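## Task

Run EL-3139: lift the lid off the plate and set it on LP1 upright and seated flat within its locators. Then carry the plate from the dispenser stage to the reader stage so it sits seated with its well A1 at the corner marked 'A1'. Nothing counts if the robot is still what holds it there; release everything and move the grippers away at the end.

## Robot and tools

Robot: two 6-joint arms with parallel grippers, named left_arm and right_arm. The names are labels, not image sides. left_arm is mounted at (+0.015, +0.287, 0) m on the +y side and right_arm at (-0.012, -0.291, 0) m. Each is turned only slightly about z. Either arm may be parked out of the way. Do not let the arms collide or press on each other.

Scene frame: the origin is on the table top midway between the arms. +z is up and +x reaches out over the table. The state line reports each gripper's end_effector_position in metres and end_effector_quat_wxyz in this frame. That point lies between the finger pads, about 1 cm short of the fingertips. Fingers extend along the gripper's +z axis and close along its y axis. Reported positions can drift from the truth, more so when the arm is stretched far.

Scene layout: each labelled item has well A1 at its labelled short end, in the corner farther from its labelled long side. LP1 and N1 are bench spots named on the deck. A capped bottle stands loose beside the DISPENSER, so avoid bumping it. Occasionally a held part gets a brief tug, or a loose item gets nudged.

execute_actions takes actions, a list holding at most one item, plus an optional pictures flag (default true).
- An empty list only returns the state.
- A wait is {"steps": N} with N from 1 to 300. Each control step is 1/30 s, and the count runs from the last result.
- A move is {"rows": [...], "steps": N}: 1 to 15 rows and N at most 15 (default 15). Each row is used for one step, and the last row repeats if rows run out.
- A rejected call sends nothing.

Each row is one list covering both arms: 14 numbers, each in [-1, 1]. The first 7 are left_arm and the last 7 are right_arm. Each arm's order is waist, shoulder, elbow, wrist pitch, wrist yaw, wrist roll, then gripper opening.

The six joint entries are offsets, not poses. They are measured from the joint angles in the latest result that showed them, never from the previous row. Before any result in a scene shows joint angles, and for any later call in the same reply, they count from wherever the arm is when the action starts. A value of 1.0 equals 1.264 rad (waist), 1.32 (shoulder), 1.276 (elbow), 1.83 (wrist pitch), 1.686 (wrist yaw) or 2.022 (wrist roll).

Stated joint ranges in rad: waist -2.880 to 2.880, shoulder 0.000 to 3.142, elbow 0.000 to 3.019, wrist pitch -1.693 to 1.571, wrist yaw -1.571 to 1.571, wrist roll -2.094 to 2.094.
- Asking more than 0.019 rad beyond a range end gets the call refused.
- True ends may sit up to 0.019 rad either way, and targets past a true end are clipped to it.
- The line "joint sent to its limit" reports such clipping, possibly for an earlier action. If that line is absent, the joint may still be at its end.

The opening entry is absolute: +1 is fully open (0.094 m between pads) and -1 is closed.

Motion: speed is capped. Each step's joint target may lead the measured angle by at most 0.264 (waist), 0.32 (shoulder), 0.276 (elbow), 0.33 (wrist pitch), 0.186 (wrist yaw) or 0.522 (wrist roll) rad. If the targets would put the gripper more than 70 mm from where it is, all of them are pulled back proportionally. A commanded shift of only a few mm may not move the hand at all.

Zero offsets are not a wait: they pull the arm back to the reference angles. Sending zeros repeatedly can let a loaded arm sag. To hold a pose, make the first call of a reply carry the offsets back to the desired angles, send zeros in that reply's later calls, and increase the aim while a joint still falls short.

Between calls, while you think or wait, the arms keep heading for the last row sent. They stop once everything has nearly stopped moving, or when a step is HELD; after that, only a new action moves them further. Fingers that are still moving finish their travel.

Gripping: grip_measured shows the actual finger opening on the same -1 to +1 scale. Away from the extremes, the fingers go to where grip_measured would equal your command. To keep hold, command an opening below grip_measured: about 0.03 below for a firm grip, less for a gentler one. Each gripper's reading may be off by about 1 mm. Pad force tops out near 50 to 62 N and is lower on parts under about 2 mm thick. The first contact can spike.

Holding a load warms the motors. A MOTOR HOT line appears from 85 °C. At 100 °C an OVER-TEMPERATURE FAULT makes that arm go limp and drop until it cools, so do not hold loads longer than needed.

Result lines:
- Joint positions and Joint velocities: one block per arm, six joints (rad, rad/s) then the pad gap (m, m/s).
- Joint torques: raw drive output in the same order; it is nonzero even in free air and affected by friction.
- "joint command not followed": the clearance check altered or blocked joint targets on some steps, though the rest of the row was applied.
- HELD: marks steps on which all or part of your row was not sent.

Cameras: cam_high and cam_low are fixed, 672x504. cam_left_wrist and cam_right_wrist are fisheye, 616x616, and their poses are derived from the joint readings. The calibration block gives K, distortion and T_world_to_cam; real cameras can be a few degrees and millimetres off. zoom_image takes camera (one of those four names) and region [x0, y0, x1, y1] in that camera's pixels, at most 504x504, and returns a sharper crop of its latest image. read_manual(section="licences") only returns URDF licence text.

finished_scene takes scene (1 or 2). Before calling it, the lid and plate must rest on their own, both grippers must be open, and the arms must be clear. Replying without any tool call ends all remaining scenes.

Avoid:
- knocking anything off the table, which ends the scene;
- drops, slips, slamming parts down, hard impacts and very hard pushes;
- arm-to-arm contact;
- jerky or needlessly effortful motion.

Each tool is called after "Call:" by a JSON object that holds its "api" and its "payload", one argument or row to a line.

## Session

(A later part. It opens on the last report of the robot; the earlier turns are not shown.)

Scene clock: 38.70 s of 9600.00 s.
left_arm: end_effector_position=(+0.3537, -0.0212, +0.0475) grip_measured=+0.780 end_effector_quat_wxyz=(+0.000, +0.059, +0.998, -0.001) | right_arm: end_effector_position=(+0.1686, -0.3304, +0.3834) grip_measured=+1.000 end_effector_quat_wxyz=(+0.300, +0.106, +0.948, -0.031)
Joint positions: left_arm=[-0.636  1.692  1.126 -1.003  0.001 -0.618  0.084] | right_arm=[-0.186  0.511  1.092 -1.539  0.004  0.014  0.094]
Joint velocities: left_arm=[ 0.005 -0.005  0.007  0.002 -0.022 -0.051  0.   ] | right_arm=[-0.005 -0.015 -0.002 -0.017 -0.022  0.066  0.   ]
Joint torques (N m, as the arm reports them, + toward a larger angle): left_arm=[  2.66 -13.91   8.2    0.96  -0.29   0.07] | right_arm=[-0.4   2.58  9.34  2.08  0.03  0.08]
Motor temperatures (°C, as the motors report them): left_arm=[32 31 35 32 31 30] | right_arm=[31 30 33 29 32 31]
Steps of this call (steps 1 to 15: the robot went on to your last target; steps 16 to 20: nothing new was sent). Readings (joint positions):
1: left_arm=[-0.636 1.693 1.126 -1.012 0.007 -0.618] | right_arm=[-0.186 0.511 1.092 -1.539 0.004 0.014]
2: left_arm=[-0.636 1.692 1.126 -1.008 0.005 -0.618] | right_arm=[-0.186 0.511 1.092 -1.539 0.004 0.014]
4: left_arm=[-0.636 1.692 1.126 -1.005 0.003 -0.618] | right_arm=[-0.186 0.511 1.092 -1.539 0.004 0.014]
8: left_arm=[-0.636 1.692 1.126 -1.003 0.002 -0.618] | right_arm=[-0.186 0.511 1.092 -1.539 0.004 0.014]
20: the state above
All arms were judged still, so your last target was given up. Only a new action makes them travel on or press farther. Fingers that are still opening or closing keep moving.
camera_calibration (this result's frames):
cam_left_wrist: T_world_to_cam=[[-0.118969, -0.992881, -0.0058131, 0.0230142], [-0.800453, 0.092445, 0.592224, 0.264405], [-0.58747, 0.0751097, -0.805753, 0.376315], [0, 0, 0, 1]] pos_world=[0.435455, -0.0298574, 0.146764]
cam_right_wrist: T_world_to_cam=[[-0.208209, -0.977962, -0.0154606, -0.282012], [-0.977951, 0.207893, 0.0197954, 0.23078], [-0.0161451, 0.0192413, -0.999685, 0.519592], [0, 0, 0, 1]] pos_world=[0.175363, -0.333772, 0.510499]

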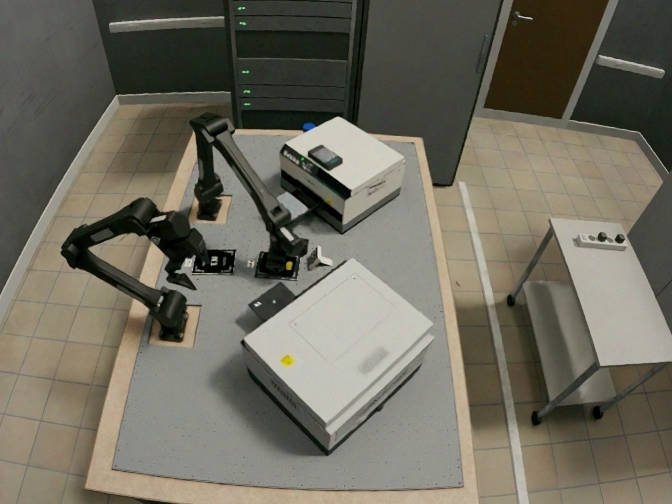

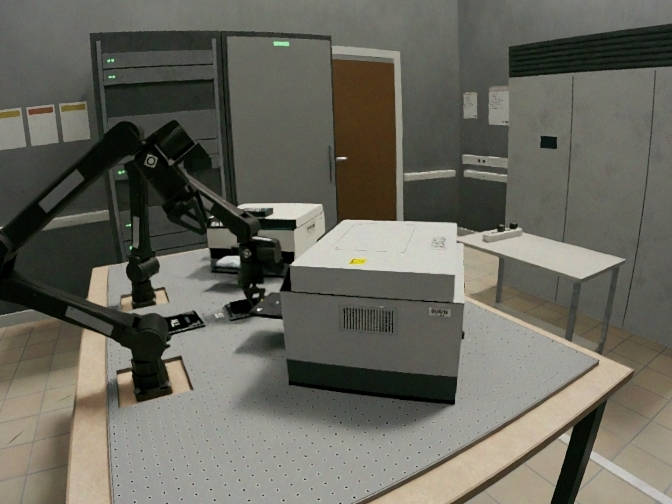

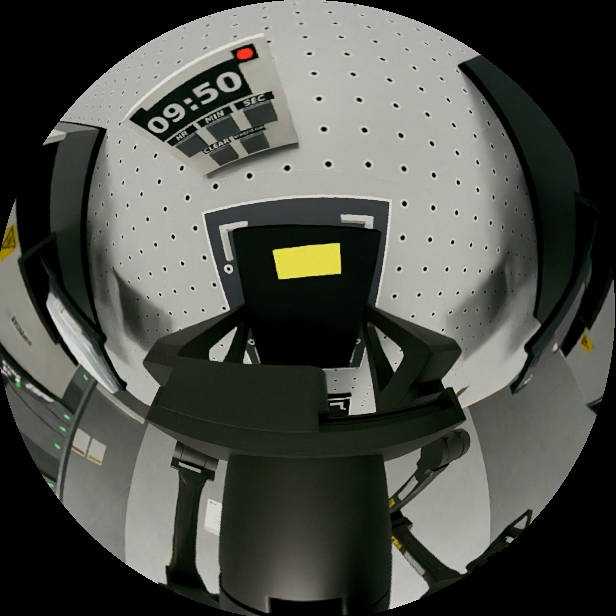

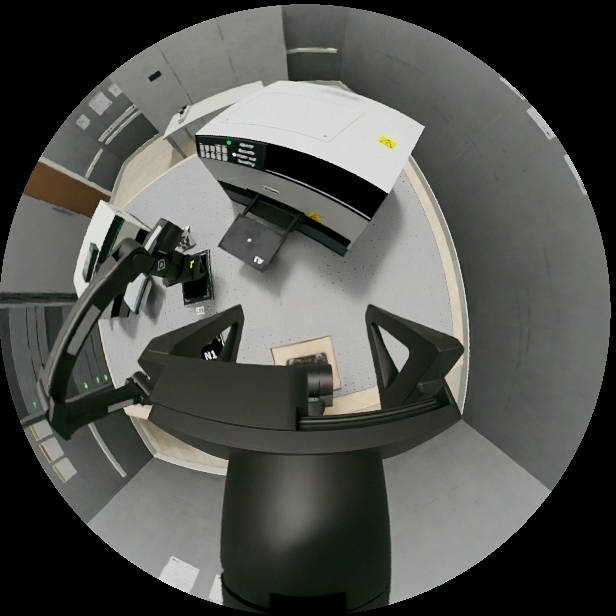

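Call:
{"api": "execute_actions", "payload": {
  "actions": [
    {"rows":[[0.013,0.02,-0.022,0.031,0,-0.033,0.75,0,0,0,0,0,0,1]]}
  ]
}}

Call:
{"api": "zoom_image", "payload": {
  "camera": "cam_left_wrist",
  "region": [200, 170, 420, 390]
}}

Scene clock: 40.53 s of 9600.00 s.
left_arm: end_effector_position=(+0.3563, -0.0202, +0.0451) grip_measured=+0.780 end_effector_quat_wxyz=(+0.004, +0.047, +0.999, -0.005) | right_arm: end_effector_position=(+0.1686, -0.3304, +0.3834) grip_measured=+1.000 end_effector_quat_wxyz=(+0.300, +0.106, +0.948, -0.031)
Joint positions: left_arm=[-0.63   1.692  1.118 -0.984  0.003 -0.635  0.084] | right_arm=[-0.186  0.511  1.092 -1.539  0.004  0.014  0.094]
Joint velocities: left_arm=[-0.015 -0.005  0.002  0.007  0.037  0.007 -0.   ] | right_arm=[-0.005 -0.005  0.007 -0.017  0.037  0.007  0.   ]
Joint torques (N m, as the arm reports them, + toward a larger angle): left_arm=[  2.41 -11.65   6.38   1.99  -0.31  -0.53] | right_arm=[-0.38  2.61  9.34  2.09  0.03  0.08]
Motor temperatures (°C, as the motors report them): left_arm=[32 31 35 32 31 30] | right_arm=[31 30 33 29 32 31]
Steps of this call (steps 1 to 40: nothing new was sent; steps 41 to 55: all 15 steps of this action). Readings (joint positions):
41: left_arm=[-0.636 1.692 1.123 -0.997 0.001 -0.625] | right_arm=[-0.186 0.511 1.092 -1.539 0.004 0.014]
42: left_arm=[-0.635 1.692 1.120 -0.989 0.001 -0.629] | right_arm=[-0.186 0.511 1.092 -1.539 0.004 0.014]
44: left_arm=[-0.632 1.692 1.118 -0.985 0.000 -0.634] | right_arm=[-0.186 0.511 1.092 -1.539 0.004 0.014]
48: left_arm=[-0.630 1.692 1.118 -0.984 0.003 -0.635] | right_arm=[-0.186 0.511 1.092 -1.539 0.004 0.014]
55: the state above
camera_calibration (this result's frames):
cam_left_wrist: T_world_to_cam=[[-0.0962178, -0.995356, 0.00295767, 0.0157229], [-0.806947, 0.0797439, 0.585216, 0.270196], [-0.582734, 0.0539216, -0.810872, 0.373967], [0, 0, 0, 1]] pos_world=[0.43747, -0.0260614, 0.14507]
cam_right_wrist: T_world_to_cam=[[-0.208209, -0.977962, -0.0154606, -0.282012], [-0.977951, 0.207893, 0.0197954, 0.23078], [-0.0161451, 0.0192413, -0.999685, 0.519592], [0, 0, 0, 1]] pos_world=[0.175363, -0.333772, 0.510499]

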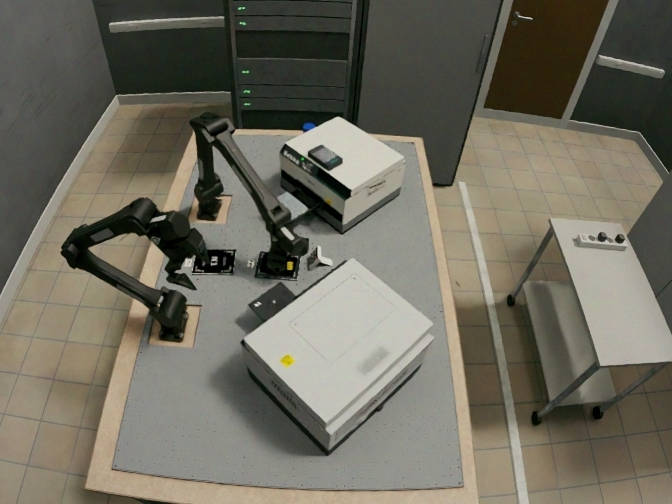

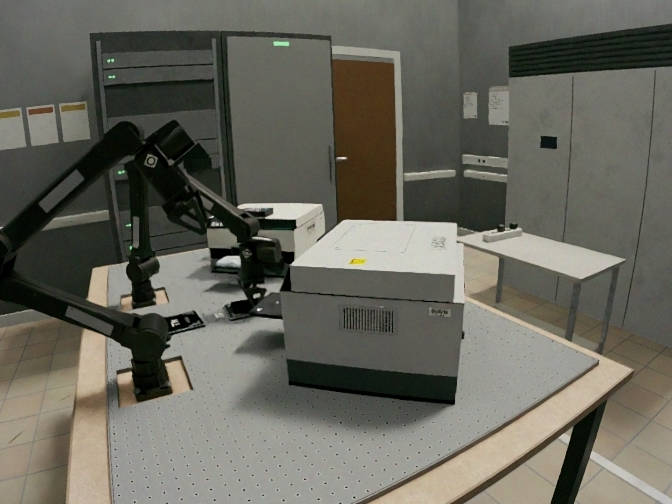

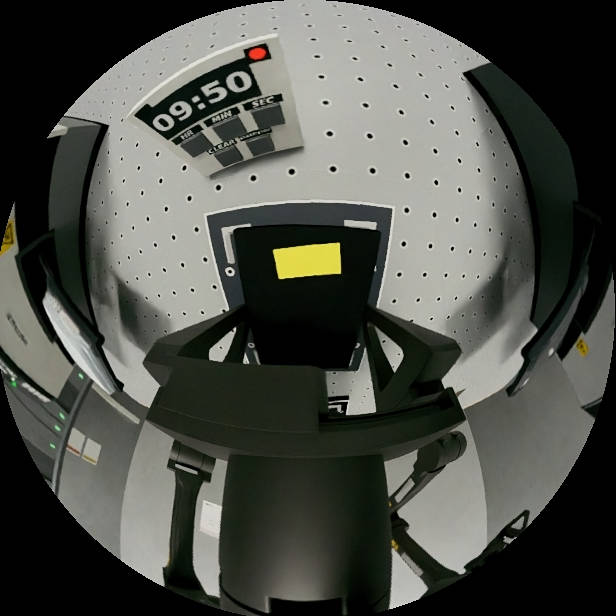

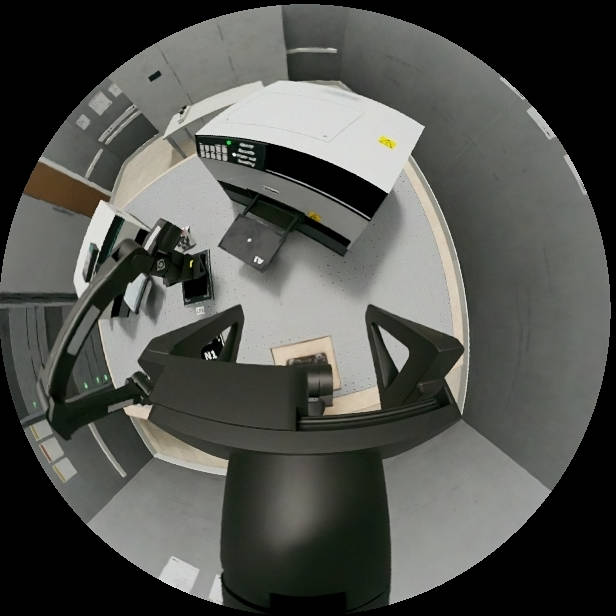

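Region (200, 170, 420, 390) of cam_left_wrist's 616x616 image, scaled by 2.291, with more detail than that image has.

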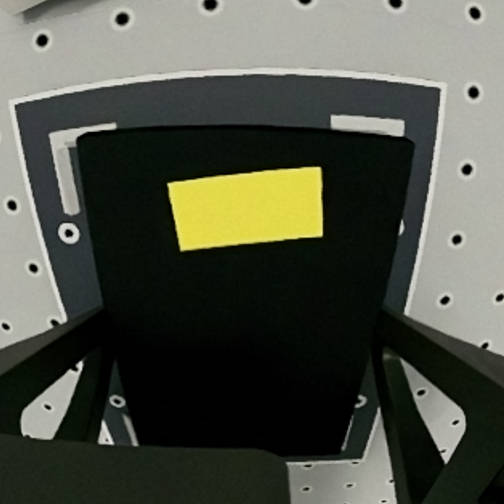

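Call:
{"api": "zoom_image", "payload": {
  "camera": "cam_high",
  "region": [240, 210, 350, 310]
}}

Call:
{"api": "zoom_image", "payload": {
  "camera": "cam_low",
  "region": [200, 210, 310, 330]
}}

Call:
{"api": "zoom_image", "payload": {
  "camera": "cam_right_wrist",
  "region": [130, 200, 280, 320]
}}

Region (240, 210, 350, 310) of cam_high's 672x504 image, scaled by 4.582, with more detail than that image has; it fills the top 458 rows of this view, and the rest is white.

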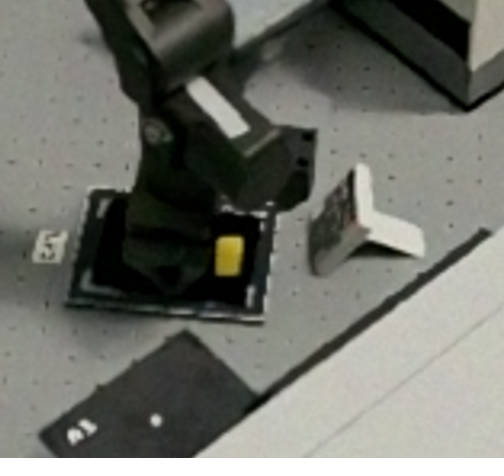

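Region (200, 210, 310, 330) of cam_low's 672x504 image, scaled by 4.200, with more detail than that image has; it fills the left 462 columns of this view, and the rest is white.

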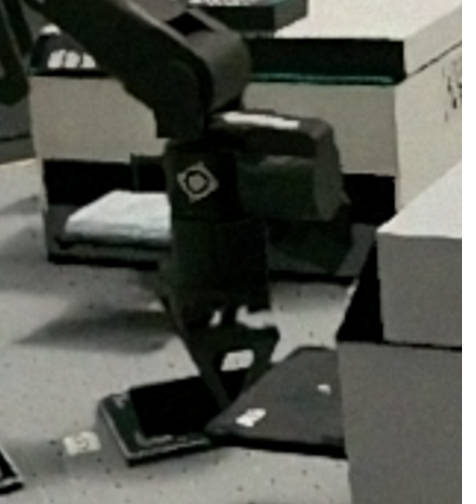

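Region (130, 200, 280, 320) of cam_right_wrist's 616x616 image, scaled by 3.360, with more detail than that image has; it fills the top 403 rows of this view, and the rest is white.

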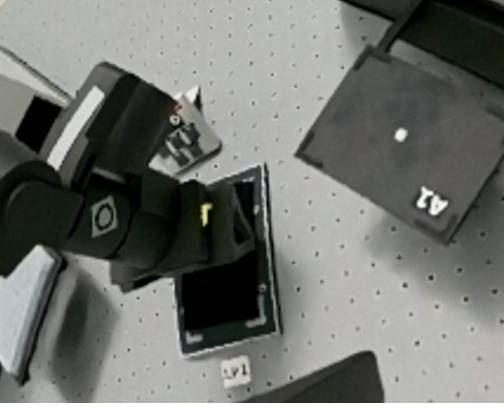

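Call:
{"api": "execute_actions", "payload": {
  "actions": [
    {"rows":[[0,-0.032,0.012,-0.01,0,0,0.75,0,0,0,0,0,0,1],[0,-0.032,0.012,-0.015,0,0,0.75,0,0,0,0,0,0,1],[0,-0.032,0.012,-0.02,0,0,0.75,0,0,0,0,0,0,1],[0,-0.032,0.012,-0.02,0,0,0.75,0,0,0,0,0,0,1],[0,-0.032,0.012,-0.02,0,0,0.75,0,0,0,0,0,0,1],[0,-0.032,0.012,-0.02,0,-0.022,0.75,0,0,0,0,0,0,1]]}
  ],
  "pictures": false
}}

Call:
{"api": "execute_actions", "payload": {
  "actions": [
    {"steps":10}
  ]
}}

Call:
{"api": "zoom_image", "payload": {
  "camera": "cam_left_wrist",
  "region": [200, 170, 420, 390]
}}

Scene clock: 44.20 s of 9600.00 s.
left_arm: end_effector_position=(+0.3535, -0.0176, +0.0533) grip_measured=+0.780 end_effector_quat_wxyz=(+0.003, +0.032, +0.999, -0.005) | right_arm: end_effector_position=(+0.1686, -0.3304, +0.3834) grip_measured=+1.000 end_effector_quat_wxyz=(+0.300, +0.106, +0.948, -0.031)
Joint positions: left_arm=[-0.63   1.673  1.118 -1.005  0.003 -0.666  0.084] | right_arm=[-0.186  0.511  1.092 -1.539  0.004  0.014  0.094]
Joint velocities: left_arm=[-0.015 -0.005 -0.002 -0.007  0.051 -0.051 -0.001] | right_arm=[-0.005 -0.005 -0.007 -0.007 -0.007 -0.007  0.   ]
Joint torques (N m, as the arm reports them, + toward a larger angle): left_arm=[  1.8  -15.66   9.49  -0.17  -0.21  -0.08] | right_arm=[-0.4   2.57  9.33  2.09  0.03  0.08]
Motor temperatures (°C, as the motors report them): left_arm=[32 31 34 32 31 30] | right_arm=[31 30 33 29 32 31]
Steps of this call (steps 1 to 15: the robot went on to your last target; steps 16 to 90: nothing new was sent; then 0.17 s passed at rest; steps 91 to 105: all 15 steps of this action). Readings (joint positions):
91: left_arm=[-0.630 1.688 1.118 -0.985 0.003 -0.633] | right_arm=[-0.186 0.511 1.092 -1.539 0.004 0.014]
92: left_arm=[-0.630 1.685 1.118 -0.987 0.003 -0.633] | right_arm=[-0.186 0.511 1.092 -1.539 0.004 0.014]
94: left_arm=[-0.630 1.678 1.118 -0.997 0.003 -0.633] | right_arm=[-0.186 0.511 1.092 -1.539 0.004 0.014]
98: left_arm=[-0.630 1.673 1.118 -1.005 0.003 -0.650] | right_arm=[-0.186 0.511 1.092 -1.539 0.004 0.014]
105: the state above

Scene clock: 44.53 s of 9600.00 s.
left_arm: end_effector_position=(+0.3535, -0.0176, +0.0533) grip_measured=+0.780 end_effector_quat_wxyz=(+0.003, +0.030, +1.000, -0.005) | right_arm: end_effector_position=(+0.1686, -0.3304, +0.3834) grip_measured=+1.000 end_effector_quat_wxyz=(+0.300, +0.106, +0.948, -0.031)
Joint positions: left_arm=[-0.63   1.673  1.118 -1.005  0.003 -0.669  0.084] | right_arm=[-0.186  0.511  1.092 -1.539  0.004  0.014  0.094]
Joint velocities: left_arm=[ 0.015  0.005 -0.007 -0.017 -0.007  0.022 -0.001] | right_arm=[-0.015 -0.005  0.012 -0.017 -0.022 -0.022  0.   ]
Joint torques (N m, as the arm reports them, + toward a larger angle): left_arm=[  1.08 -15.65   9.53  -0.56  -0.18  -0.03] | right_arm=[-0.41  2.58  9.34  2.09  0.04  0.08]
Motor temperatures (°C, as the motors report them): left_arm=[32 31 34 32 31 30] | right_arm=[31 30 33 29 32 31]
Steps of this call (steps 1 to 10: the robot went on to your last target). Readings (joint positions):
1: left_arm=[-0.630 1.673 1.118 -1.005 0.003 -0.666] | right_arm=[-0.186 0.511 1.092 -1.539 0.004 0.014]
2: left_arm=[-0.630 1.673 1.118 -1.005 0.003 -0.667] | right_arm=[-0.186 0.511 1.092 -1.539 0.004 0.014]
4: left_arm=[-0.630 1.673 1.118 -1.005 0.003 -0.668] | right_arm=[-0.186 0.511 1.092 -1.539 0.004 0.014]
8: left_arm=[-0.630 1.673 1.118 -1.005 0.003 -0.669] | right_arm=[-0.186 0.511 1.092 -1.539 0.004 0.014]
10: the state above
camera_calibration (this result's frames):
cam_left_wrist: T_world_to_cam=[[-0.0623687, -0.998052, 0.00130508, 0.0060739], [-0.807948, 0.0512566, 0.58702, 0.262676], [-0.585943, 0.0355572, -0.809572, 0.37963], [0, 0, 0, 1]] pos_world=[0.435049, -0.0209004, 0.153133]
cam_right_wrist: T_world_to_cam=[[-0.208209, -0.977962, -0.0154606, -0.282012], [-0.977951, 0.207893, 0.0197954, 0.23078], [-0.0161451, 0.0192413, -0.999685, 0.519592], [0, 0, 0, 1]] pos_world=[0.175363, -0.333772, 0.510499]

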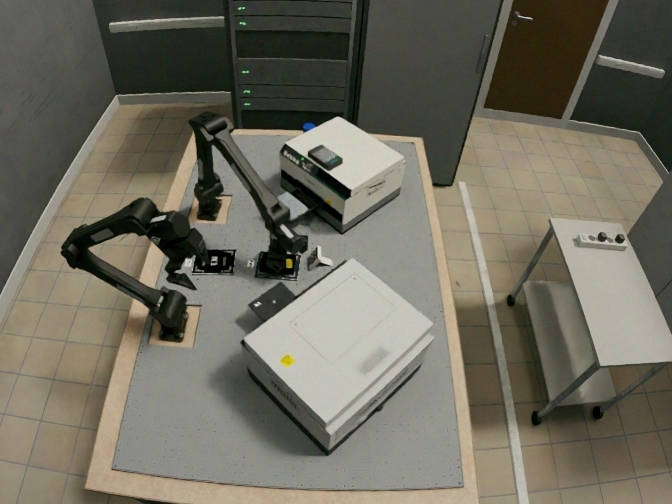

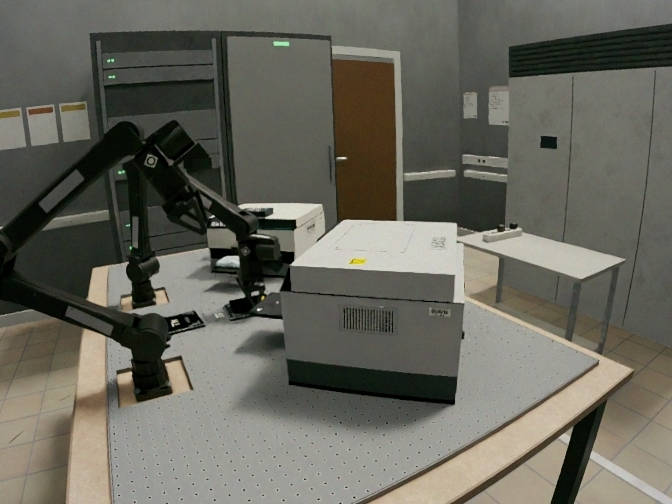

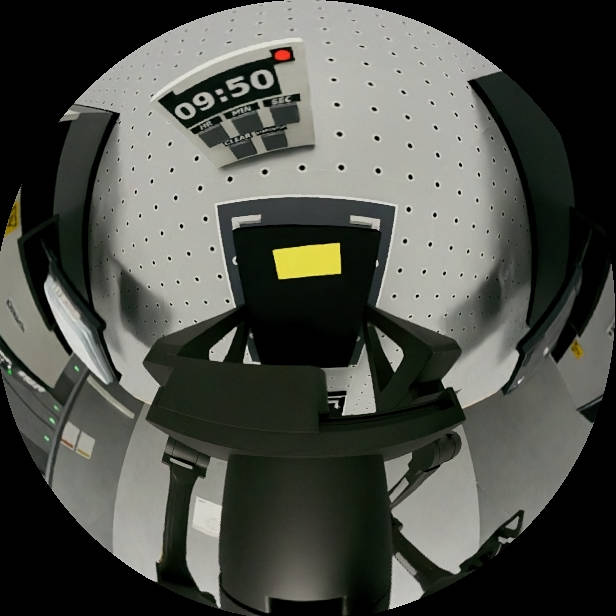

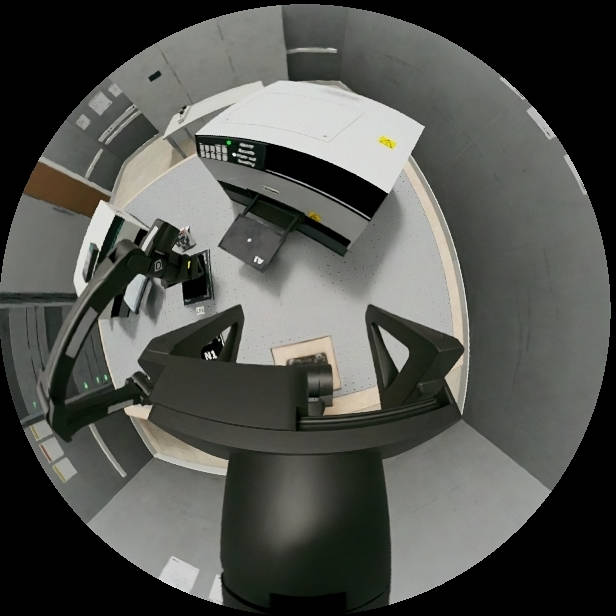

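Region (200, 170, 420, 390) of cam_left_wrist's 616x616 image, scaled by 2.291, with more detail than that image has.

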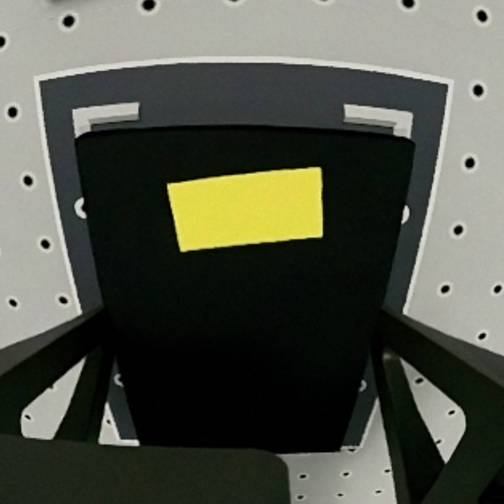

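Call:
{"api": "execute_actions", "payload": {
  "actions": [
    {"rows":[[0,0.01,-0.005,0.01,0,0,0.75,0,0,0,0,0,0,1],[0,0.013,-0.007,0.013,0,0,0.75,0,0,0,0,0,0,1],[0,0.016,-0.009,0.016,0,0,0.75,0,0,0,0,0,0,1],[0,0.019,-0.011,0.019,0,0,0.75,0,0,0,0,0,0,1],[0,0.022,-0.013,0.022,0,0,0.75,0,0,0,0,0,0,1],[0,0.024,-0.015,0.024,0,0,0.75,0,0,0,0,0,0,1]]}
  ]
}}

Call:
{"api": "zoom_image", "payload": {
  "camera": "cam_left_wrist",
  "region": [200, 170, 420, 390]
}}

Scene clock: 46.27 s of 9600.00 s.
left_arm: end_effector_position=(+0.3533, -0.0171, +0.0452) grip_measured=+0.780 end_effector_quat_wxyz=(+0.005, +0.030, +1.000, -0.005) | right_arm: end_effector_position=(+0.1686, -0.3304, +0.3834) grip_measured=+1.000 end_effector_quat_wxyz=(+0.300, +0.106, +0.948, -0.031)
Joint positions: left_arm=[-0.63   1.682  1.105 -0.981  0.001 -0.67   0.084] | right_arm=[-0.186  0.511  1.092 -1.539  0.004  0.014  0.094]
Joint velocities: left_arm=[-0.005 -0.024 -0.022  0.002 -0.007 -0.007 -0.001] | right_arm=[ 0.005 -0.005 -0.012 -0.002  0.022 -0.007  0.   ]
Joint torques (N m, as the arm reports them, + toward a larger angle): left_arm=[  1.64 -12.27   7.65   1.04  -0.14   0.04] | right_arm=[-0.39  2.55  9.34  2.09  0.03  0.08]
Motor temperatures (°C, as the motors report them): left_arm=[32 31 34 32 31 30] | right_arm=[31 30 33 29 32 31]
Steps of this call (steps 1 to 15: the robot went on to your last target; steps 16 to 37: nothing new was sent; steps 38 to 52: all 15 steps of this action). Readings (joint positions):
38: left_arm=[-0.630 1.673 1.118 -1.005 0.003 -0.670] | right_arm=[-0.186 0.511 1.092 -1.539 0.004 0.014]
39: left_arm=[-0.630 1.673 1.118 -1.004 0.003 -0.670] | right_arm=[-0.186 0.511 1.092 -1.539 0.004 0.014]
41: left_arm=[-0.630 1.673 1.115 -0.996 0.003 -0.670] | right_arm=[-0.186 0.511 1.092 -1.539 0.004 0.014]
45: left_arm=[-0.630 1.679 1.107 -0.981 0.003 -0.670] | right_arm=[-0.186 0.511 1.092 -1.539 0.004 0.014]
52: the state above
camera_calibration (this result's frames):
cam_left_wrist: T_world_to_cam=[[-0.0615933, -0.9981, 0.00176774, 0.00629938], [-0.809746, 0.0510052, 0.58456, 0.268], [-0.583539, 0.0345736, -0.811349, 0.372143], [0, 0, 0, 1]] pos_world=[0.43456, -0.0202483, 0.145264]
cam_right_wrist: T_world_to_cam=[[-0.208209, -0.977962, -0.0154606, -0.282012], [-0.977951, 0.207893, 0.0197954, 0.23078], [-0.0161451, 0.0192413, -0.999685, 0.519592], [0, 0, 0, 1]] pos_world=[0.175363, -0.333772, 0.510499]

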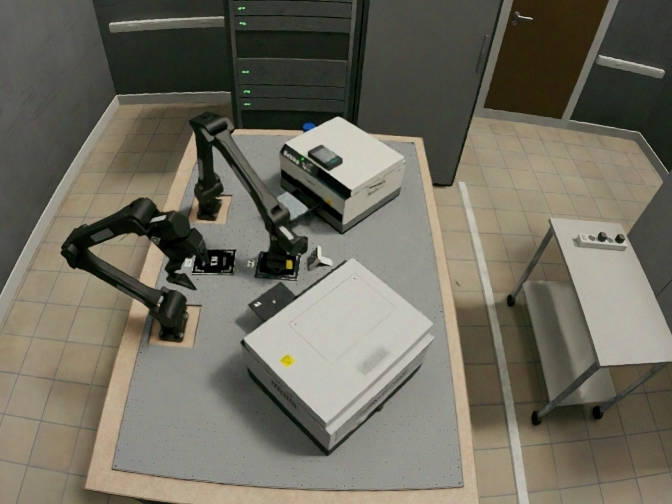

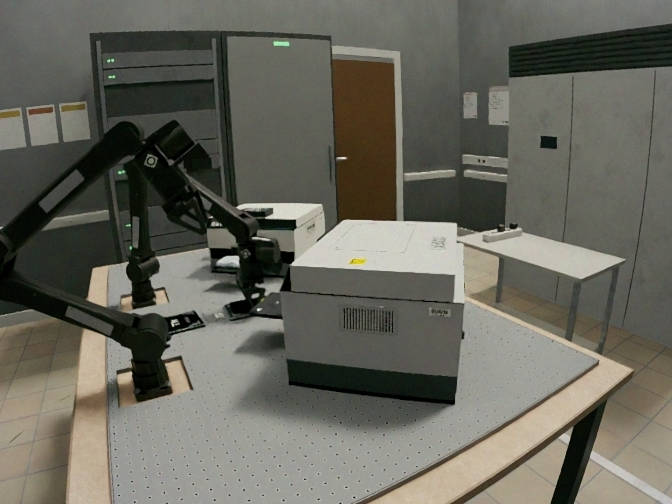

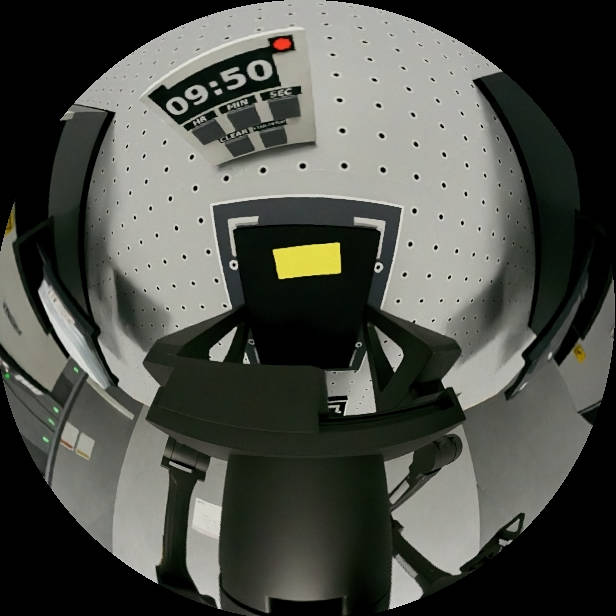

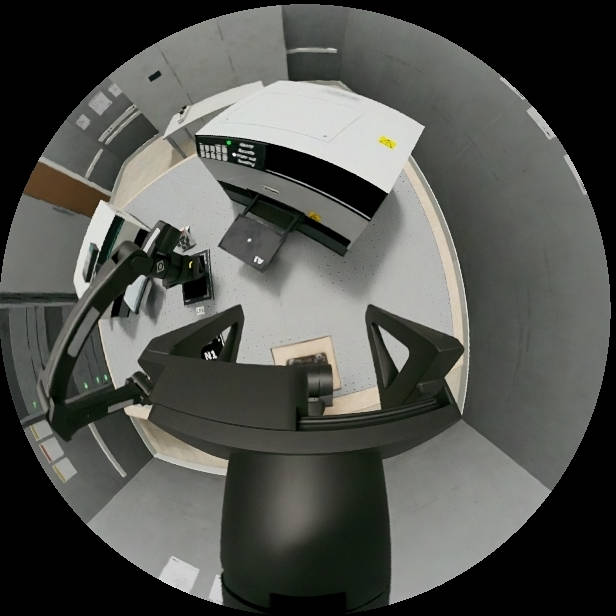

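Region (200, 170, 420, 390) of cam_left_wrist's 616x616 image, scaled by 2.291, with more detail than that image has.

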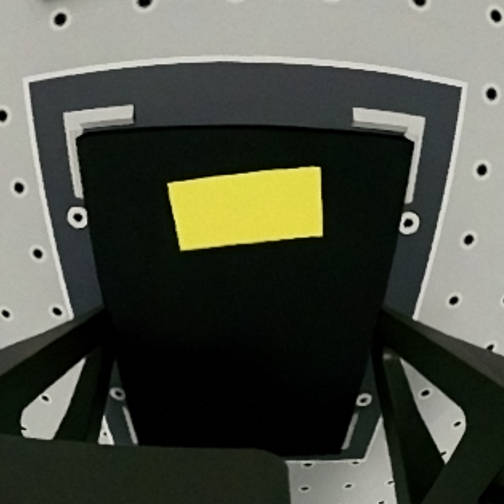

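Aligned; press a little further.

Call:
{"api": "execute_actions", "payload": {
  "actions": [
    {"rows":[[0,0.022,-0.01,0.014,0,0,0.75,0,0,0,0,0,0,1]]}
  ]
}}

Call:
{"api": "zoom_image", "payload": {
  "camera": "cam_left_wrist",
  "region": [200, 170, 420, 390]
}}

Scene clock: 47.13 s of 9600.00 s.
left_arm: end_effector_position=(+0.3532, -0.0170, +0.0449) grip_measured=+0.780 end_effector_quat_wxyz=(+0.005, +0.030, +1.000, -0.005) | right_arm: end_effector_position=(+0.1686, -0.3304, +0.3834) grip_measured=+1.000 end_effector_quat_wxyz=(+0.300, +0.106, +0.948, -0.031)
Joint positions: left_arm=[-0.63   1.682  1.104 -0.979  0.001 -0.67   0.084] | right_arm=[-0.186  0.511  1.092 -1.539  0.004  0.014  0.094]
Joint velocities: left_arm=[0.005 0.015 0.002 0.002 0.007 0.007 0.   ] | right_arm=[ 0.005 -0.005 -0.017  0.002 -0.037 -0.037  0.   ]
Joint torques (N m, as the arm reports them, + toward a larger angle): left_arm=[  1.4  -11.22   7.14   1.18  -0.23   0.04] | right_arm=[-0.37  2.55  9.34  2.09  0.03  0.08]
Motor temperatures (°C, as the motors report them): left_arm=[32 31 34 32 31 30] | right_arm=[31 30 33 29 32 31]
Steps of this call (steps 1 to 11: the robot went on to your last target; steps 12 to 26: all 15 steps of this action). Readings (joint positions):
12: left_arm=[-0.630 1.682 1.105 -0.980 0.001 -0.670] | right_arm=[-0.186 0.511 1.092 -1.539 0.004 0.014]
13: left_arm=[-0.630 1.682 1.104 -0.979 0.001 -0.670] | right_arm=[-0.186 0.511 1.092 -1.539 0.004 0.014]
15: left_arm=[-0.630 1.682 1.104 -0.979 0.001 -0.670] | right_arm=[-0.186 0.511 1.092 -1.539 0.004 0.014]
19: left_arm=[-0.630 1.682 1.104 -0.979 0.001 -0.670] | right_arm=[-0.186 0.511 1.092 -1.539 0.004 0.014]
26: the state above
camera_calibration (this result's frames):
cam_left_wrist: T_world_to_cam=[[-0.0615939, -0.998099, 0.00200416, 0.00637935], [-0.809912, 0.0511539, 0.584317, 0.268193], [-0.583309, 0.0343671, -0.811523, 0.371703], [0, 0, 0, 1]] pos_world=[0.434424, -0.0201263, 0.144923]
cam_right_wrist: T_world_to_cam=[[-0.208209, -0.977962, -0.0154606, -0.282012], [-0.977951, 0.207893, 0.0197954, 0.23078], [-0.0161451, 0.0192413, -0.999685, 0.519592], [0, 0, 0, 1]] pos_world=[0.175363, -0.333772, 0.510499]

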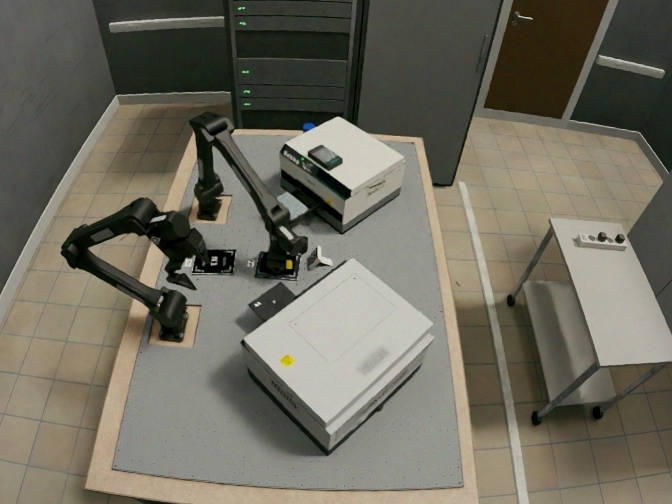

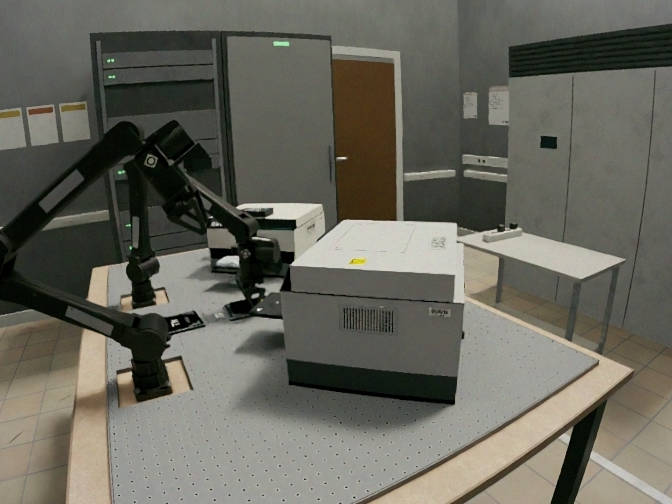

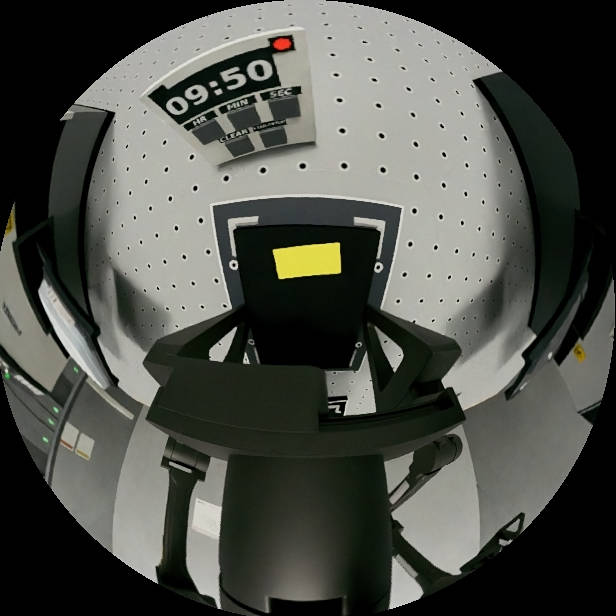

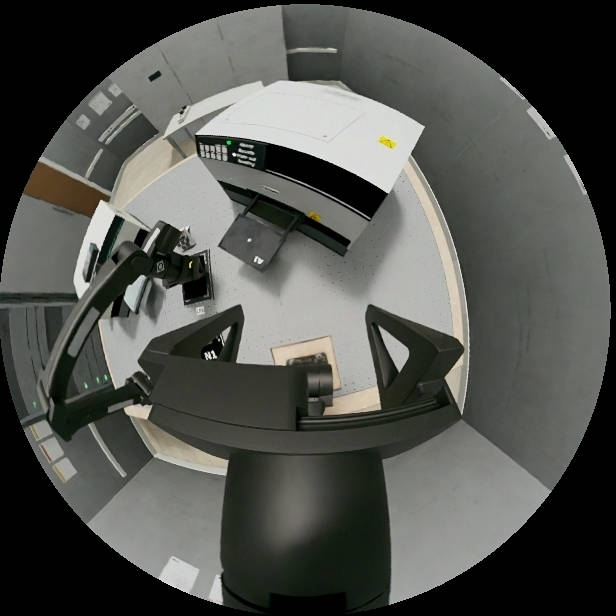

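Region (200, 170, 420, 390) of cam_left_wrist's 616x616 image, scaled by 2.291, with more detail than that image has.

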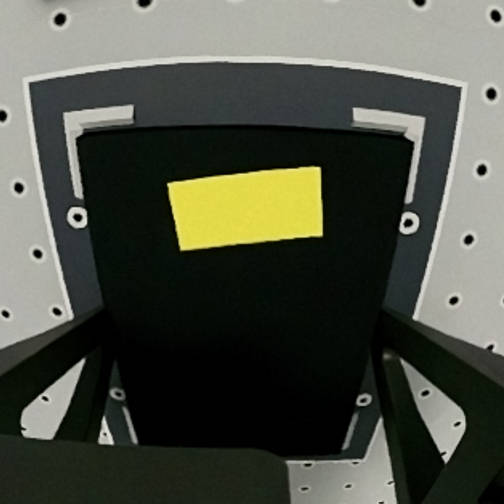

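Call:
{"api": "execute_actions", "payload": {
  "actions": [
    {"rows":[[0.013,0.006,-0.004,0.014,0,0,0.75,0,0,0,0,0,0,1]]}
  ]
}}

Call:
{"api": "zoom_image", "payload": {
  "camera": "cam_left_wrist",
  "region": [200, 170, 420, 390]
}}

Scene clock: 48.60 s of 9600.00 s.
left_arm: end_effector_position=(+0.3543, -0.0171, +0.0449) grip_measured=+0.780 end_effector_quat_wxyz=(+0.006, +0.029, +1.000, -0.006) | right_arm: end_effector_position=(+0.1686, -0.3304, +0.3834) grip_measured=+1.000 end_effector_quat_wxyz=(+0.300, +0.106, +0.948, -0.031)
Joint positions: left_arm=[-0.628  1.682  1.104 -0.976  0.002 -0.67   0.084] | right_arm=[-0.186  0.511  1.092 -1.539  0.004  0.014  0.094]
Joint velocities: left_arm=[-0.024  0.005  0.002  0.022  0.022  0.007 -0.   ] | right_arm=[-0.005 -0.005  0.002 -0.012 -0.051  0.007  0.   ]
Joint torques (N m, as the arm reports them, + toward a larger angle): left_arm=[  1.68 -14.15   7.69   1.22  -0.2    0.03] | right_arm=[-0.39  2.59  9.34  2.09  0.03  0.08]
Motor temperatures (°C, as the motors report them): left_arm=[32 31 34 32 31 30] | right_arm=[31 30 33 29 32 31]
Steps of this call (steps 1 to 15: the robot went on to your last target; steps 16 to 29: nothing new was sent; steps 30 to 44: all 15 steps of this action). Readings (joint positions):
30: left_arm=[-0.630 1.682 1.104 -0.979 0.001 -0.670] | right_arm=[-0.186 0.511 1.092 -1.539 0.004 0.014]
31: left_arm=[-0.629 1.682 1.104 -0.979 0.002 -0.670] | right_arm=[-0.186 0.511 1.092 -1.539 0.004 0.014]
33: left_arm=[-0.628 1.682 1.104 -0.977 0.002 -0.670] | right_arm=[-0.186 0.511 1.092 -1.539 0.004 0.014]
37: left_arm=[-0.628 1.682 1.104 -0.976 0.002 -0.670] | right_arm=[-0.186 0.511 1.092 -1.539 0.004 0.014]
44: the state above
camera_calibration (this result's frames):
cam_left_wrist: T_world_to_cam=[[-0.0597142, -0.998203, 0.00502993, 0.00557969], [-0.811058, 0.0514551, 0.582698, 0.269546], [-0.58191, 0.0307158, -0.812673, 0.371838], [0, 0, 0, 1]] pos_world=[0.435327, -0.0197211, 0.145091]
cam_right_wrist: T_world_to_cam=[[-0.208209, -0.977962, -0.0154606, -0.282012], [-0.977951, 0.207893, 0.0197954, 0.23078], [-0.0161451, 0.0192413, -0.999685, 0.519592], [0, 0, 0, 1]] pos_world=[0.175363, -0.333772, 0.510499]

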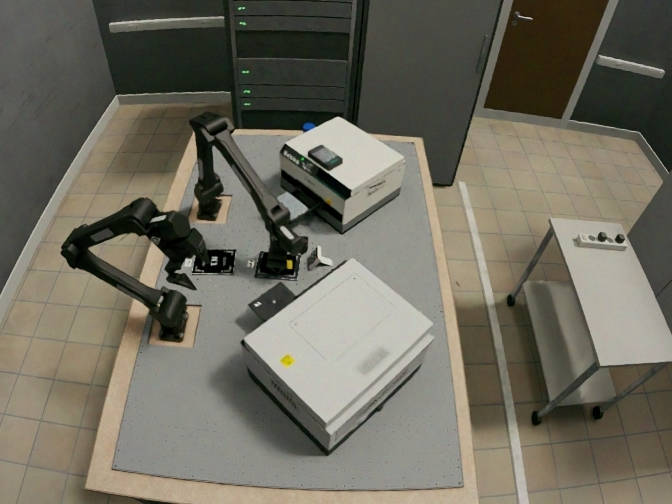

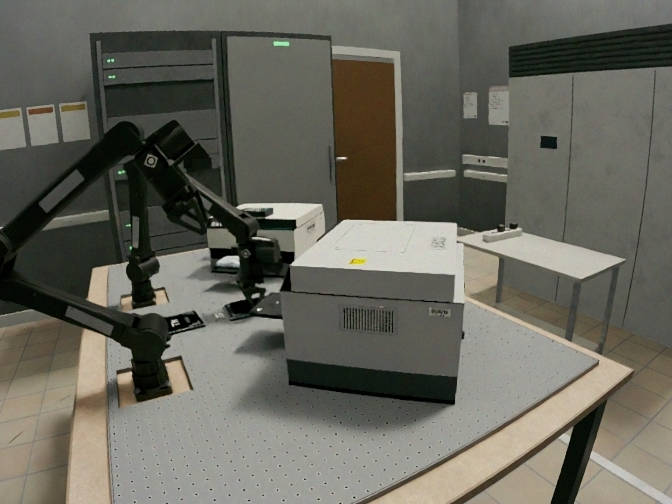

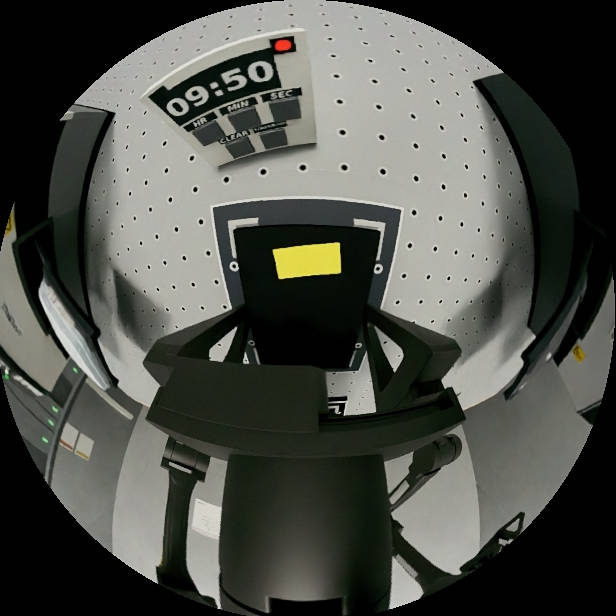

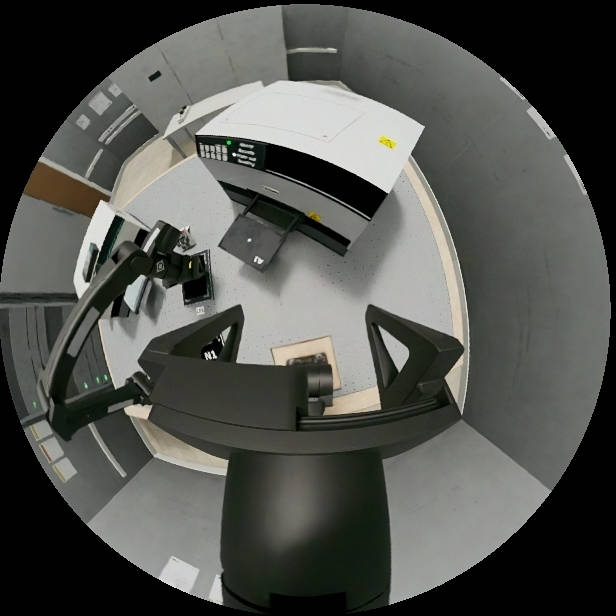

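Region (200, 170, 420, 390) of cam_left_wrist's 616x616 image, scaled by 2.291, with more detail than that image has.

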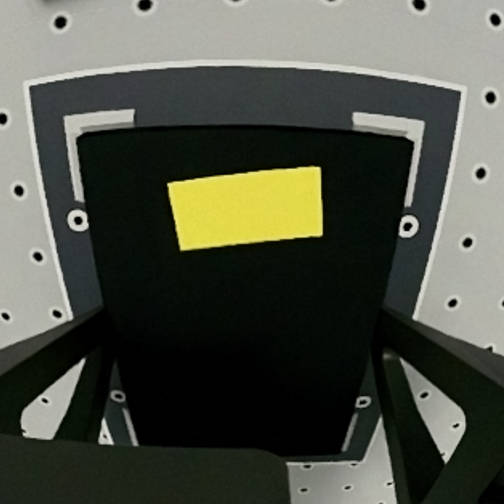

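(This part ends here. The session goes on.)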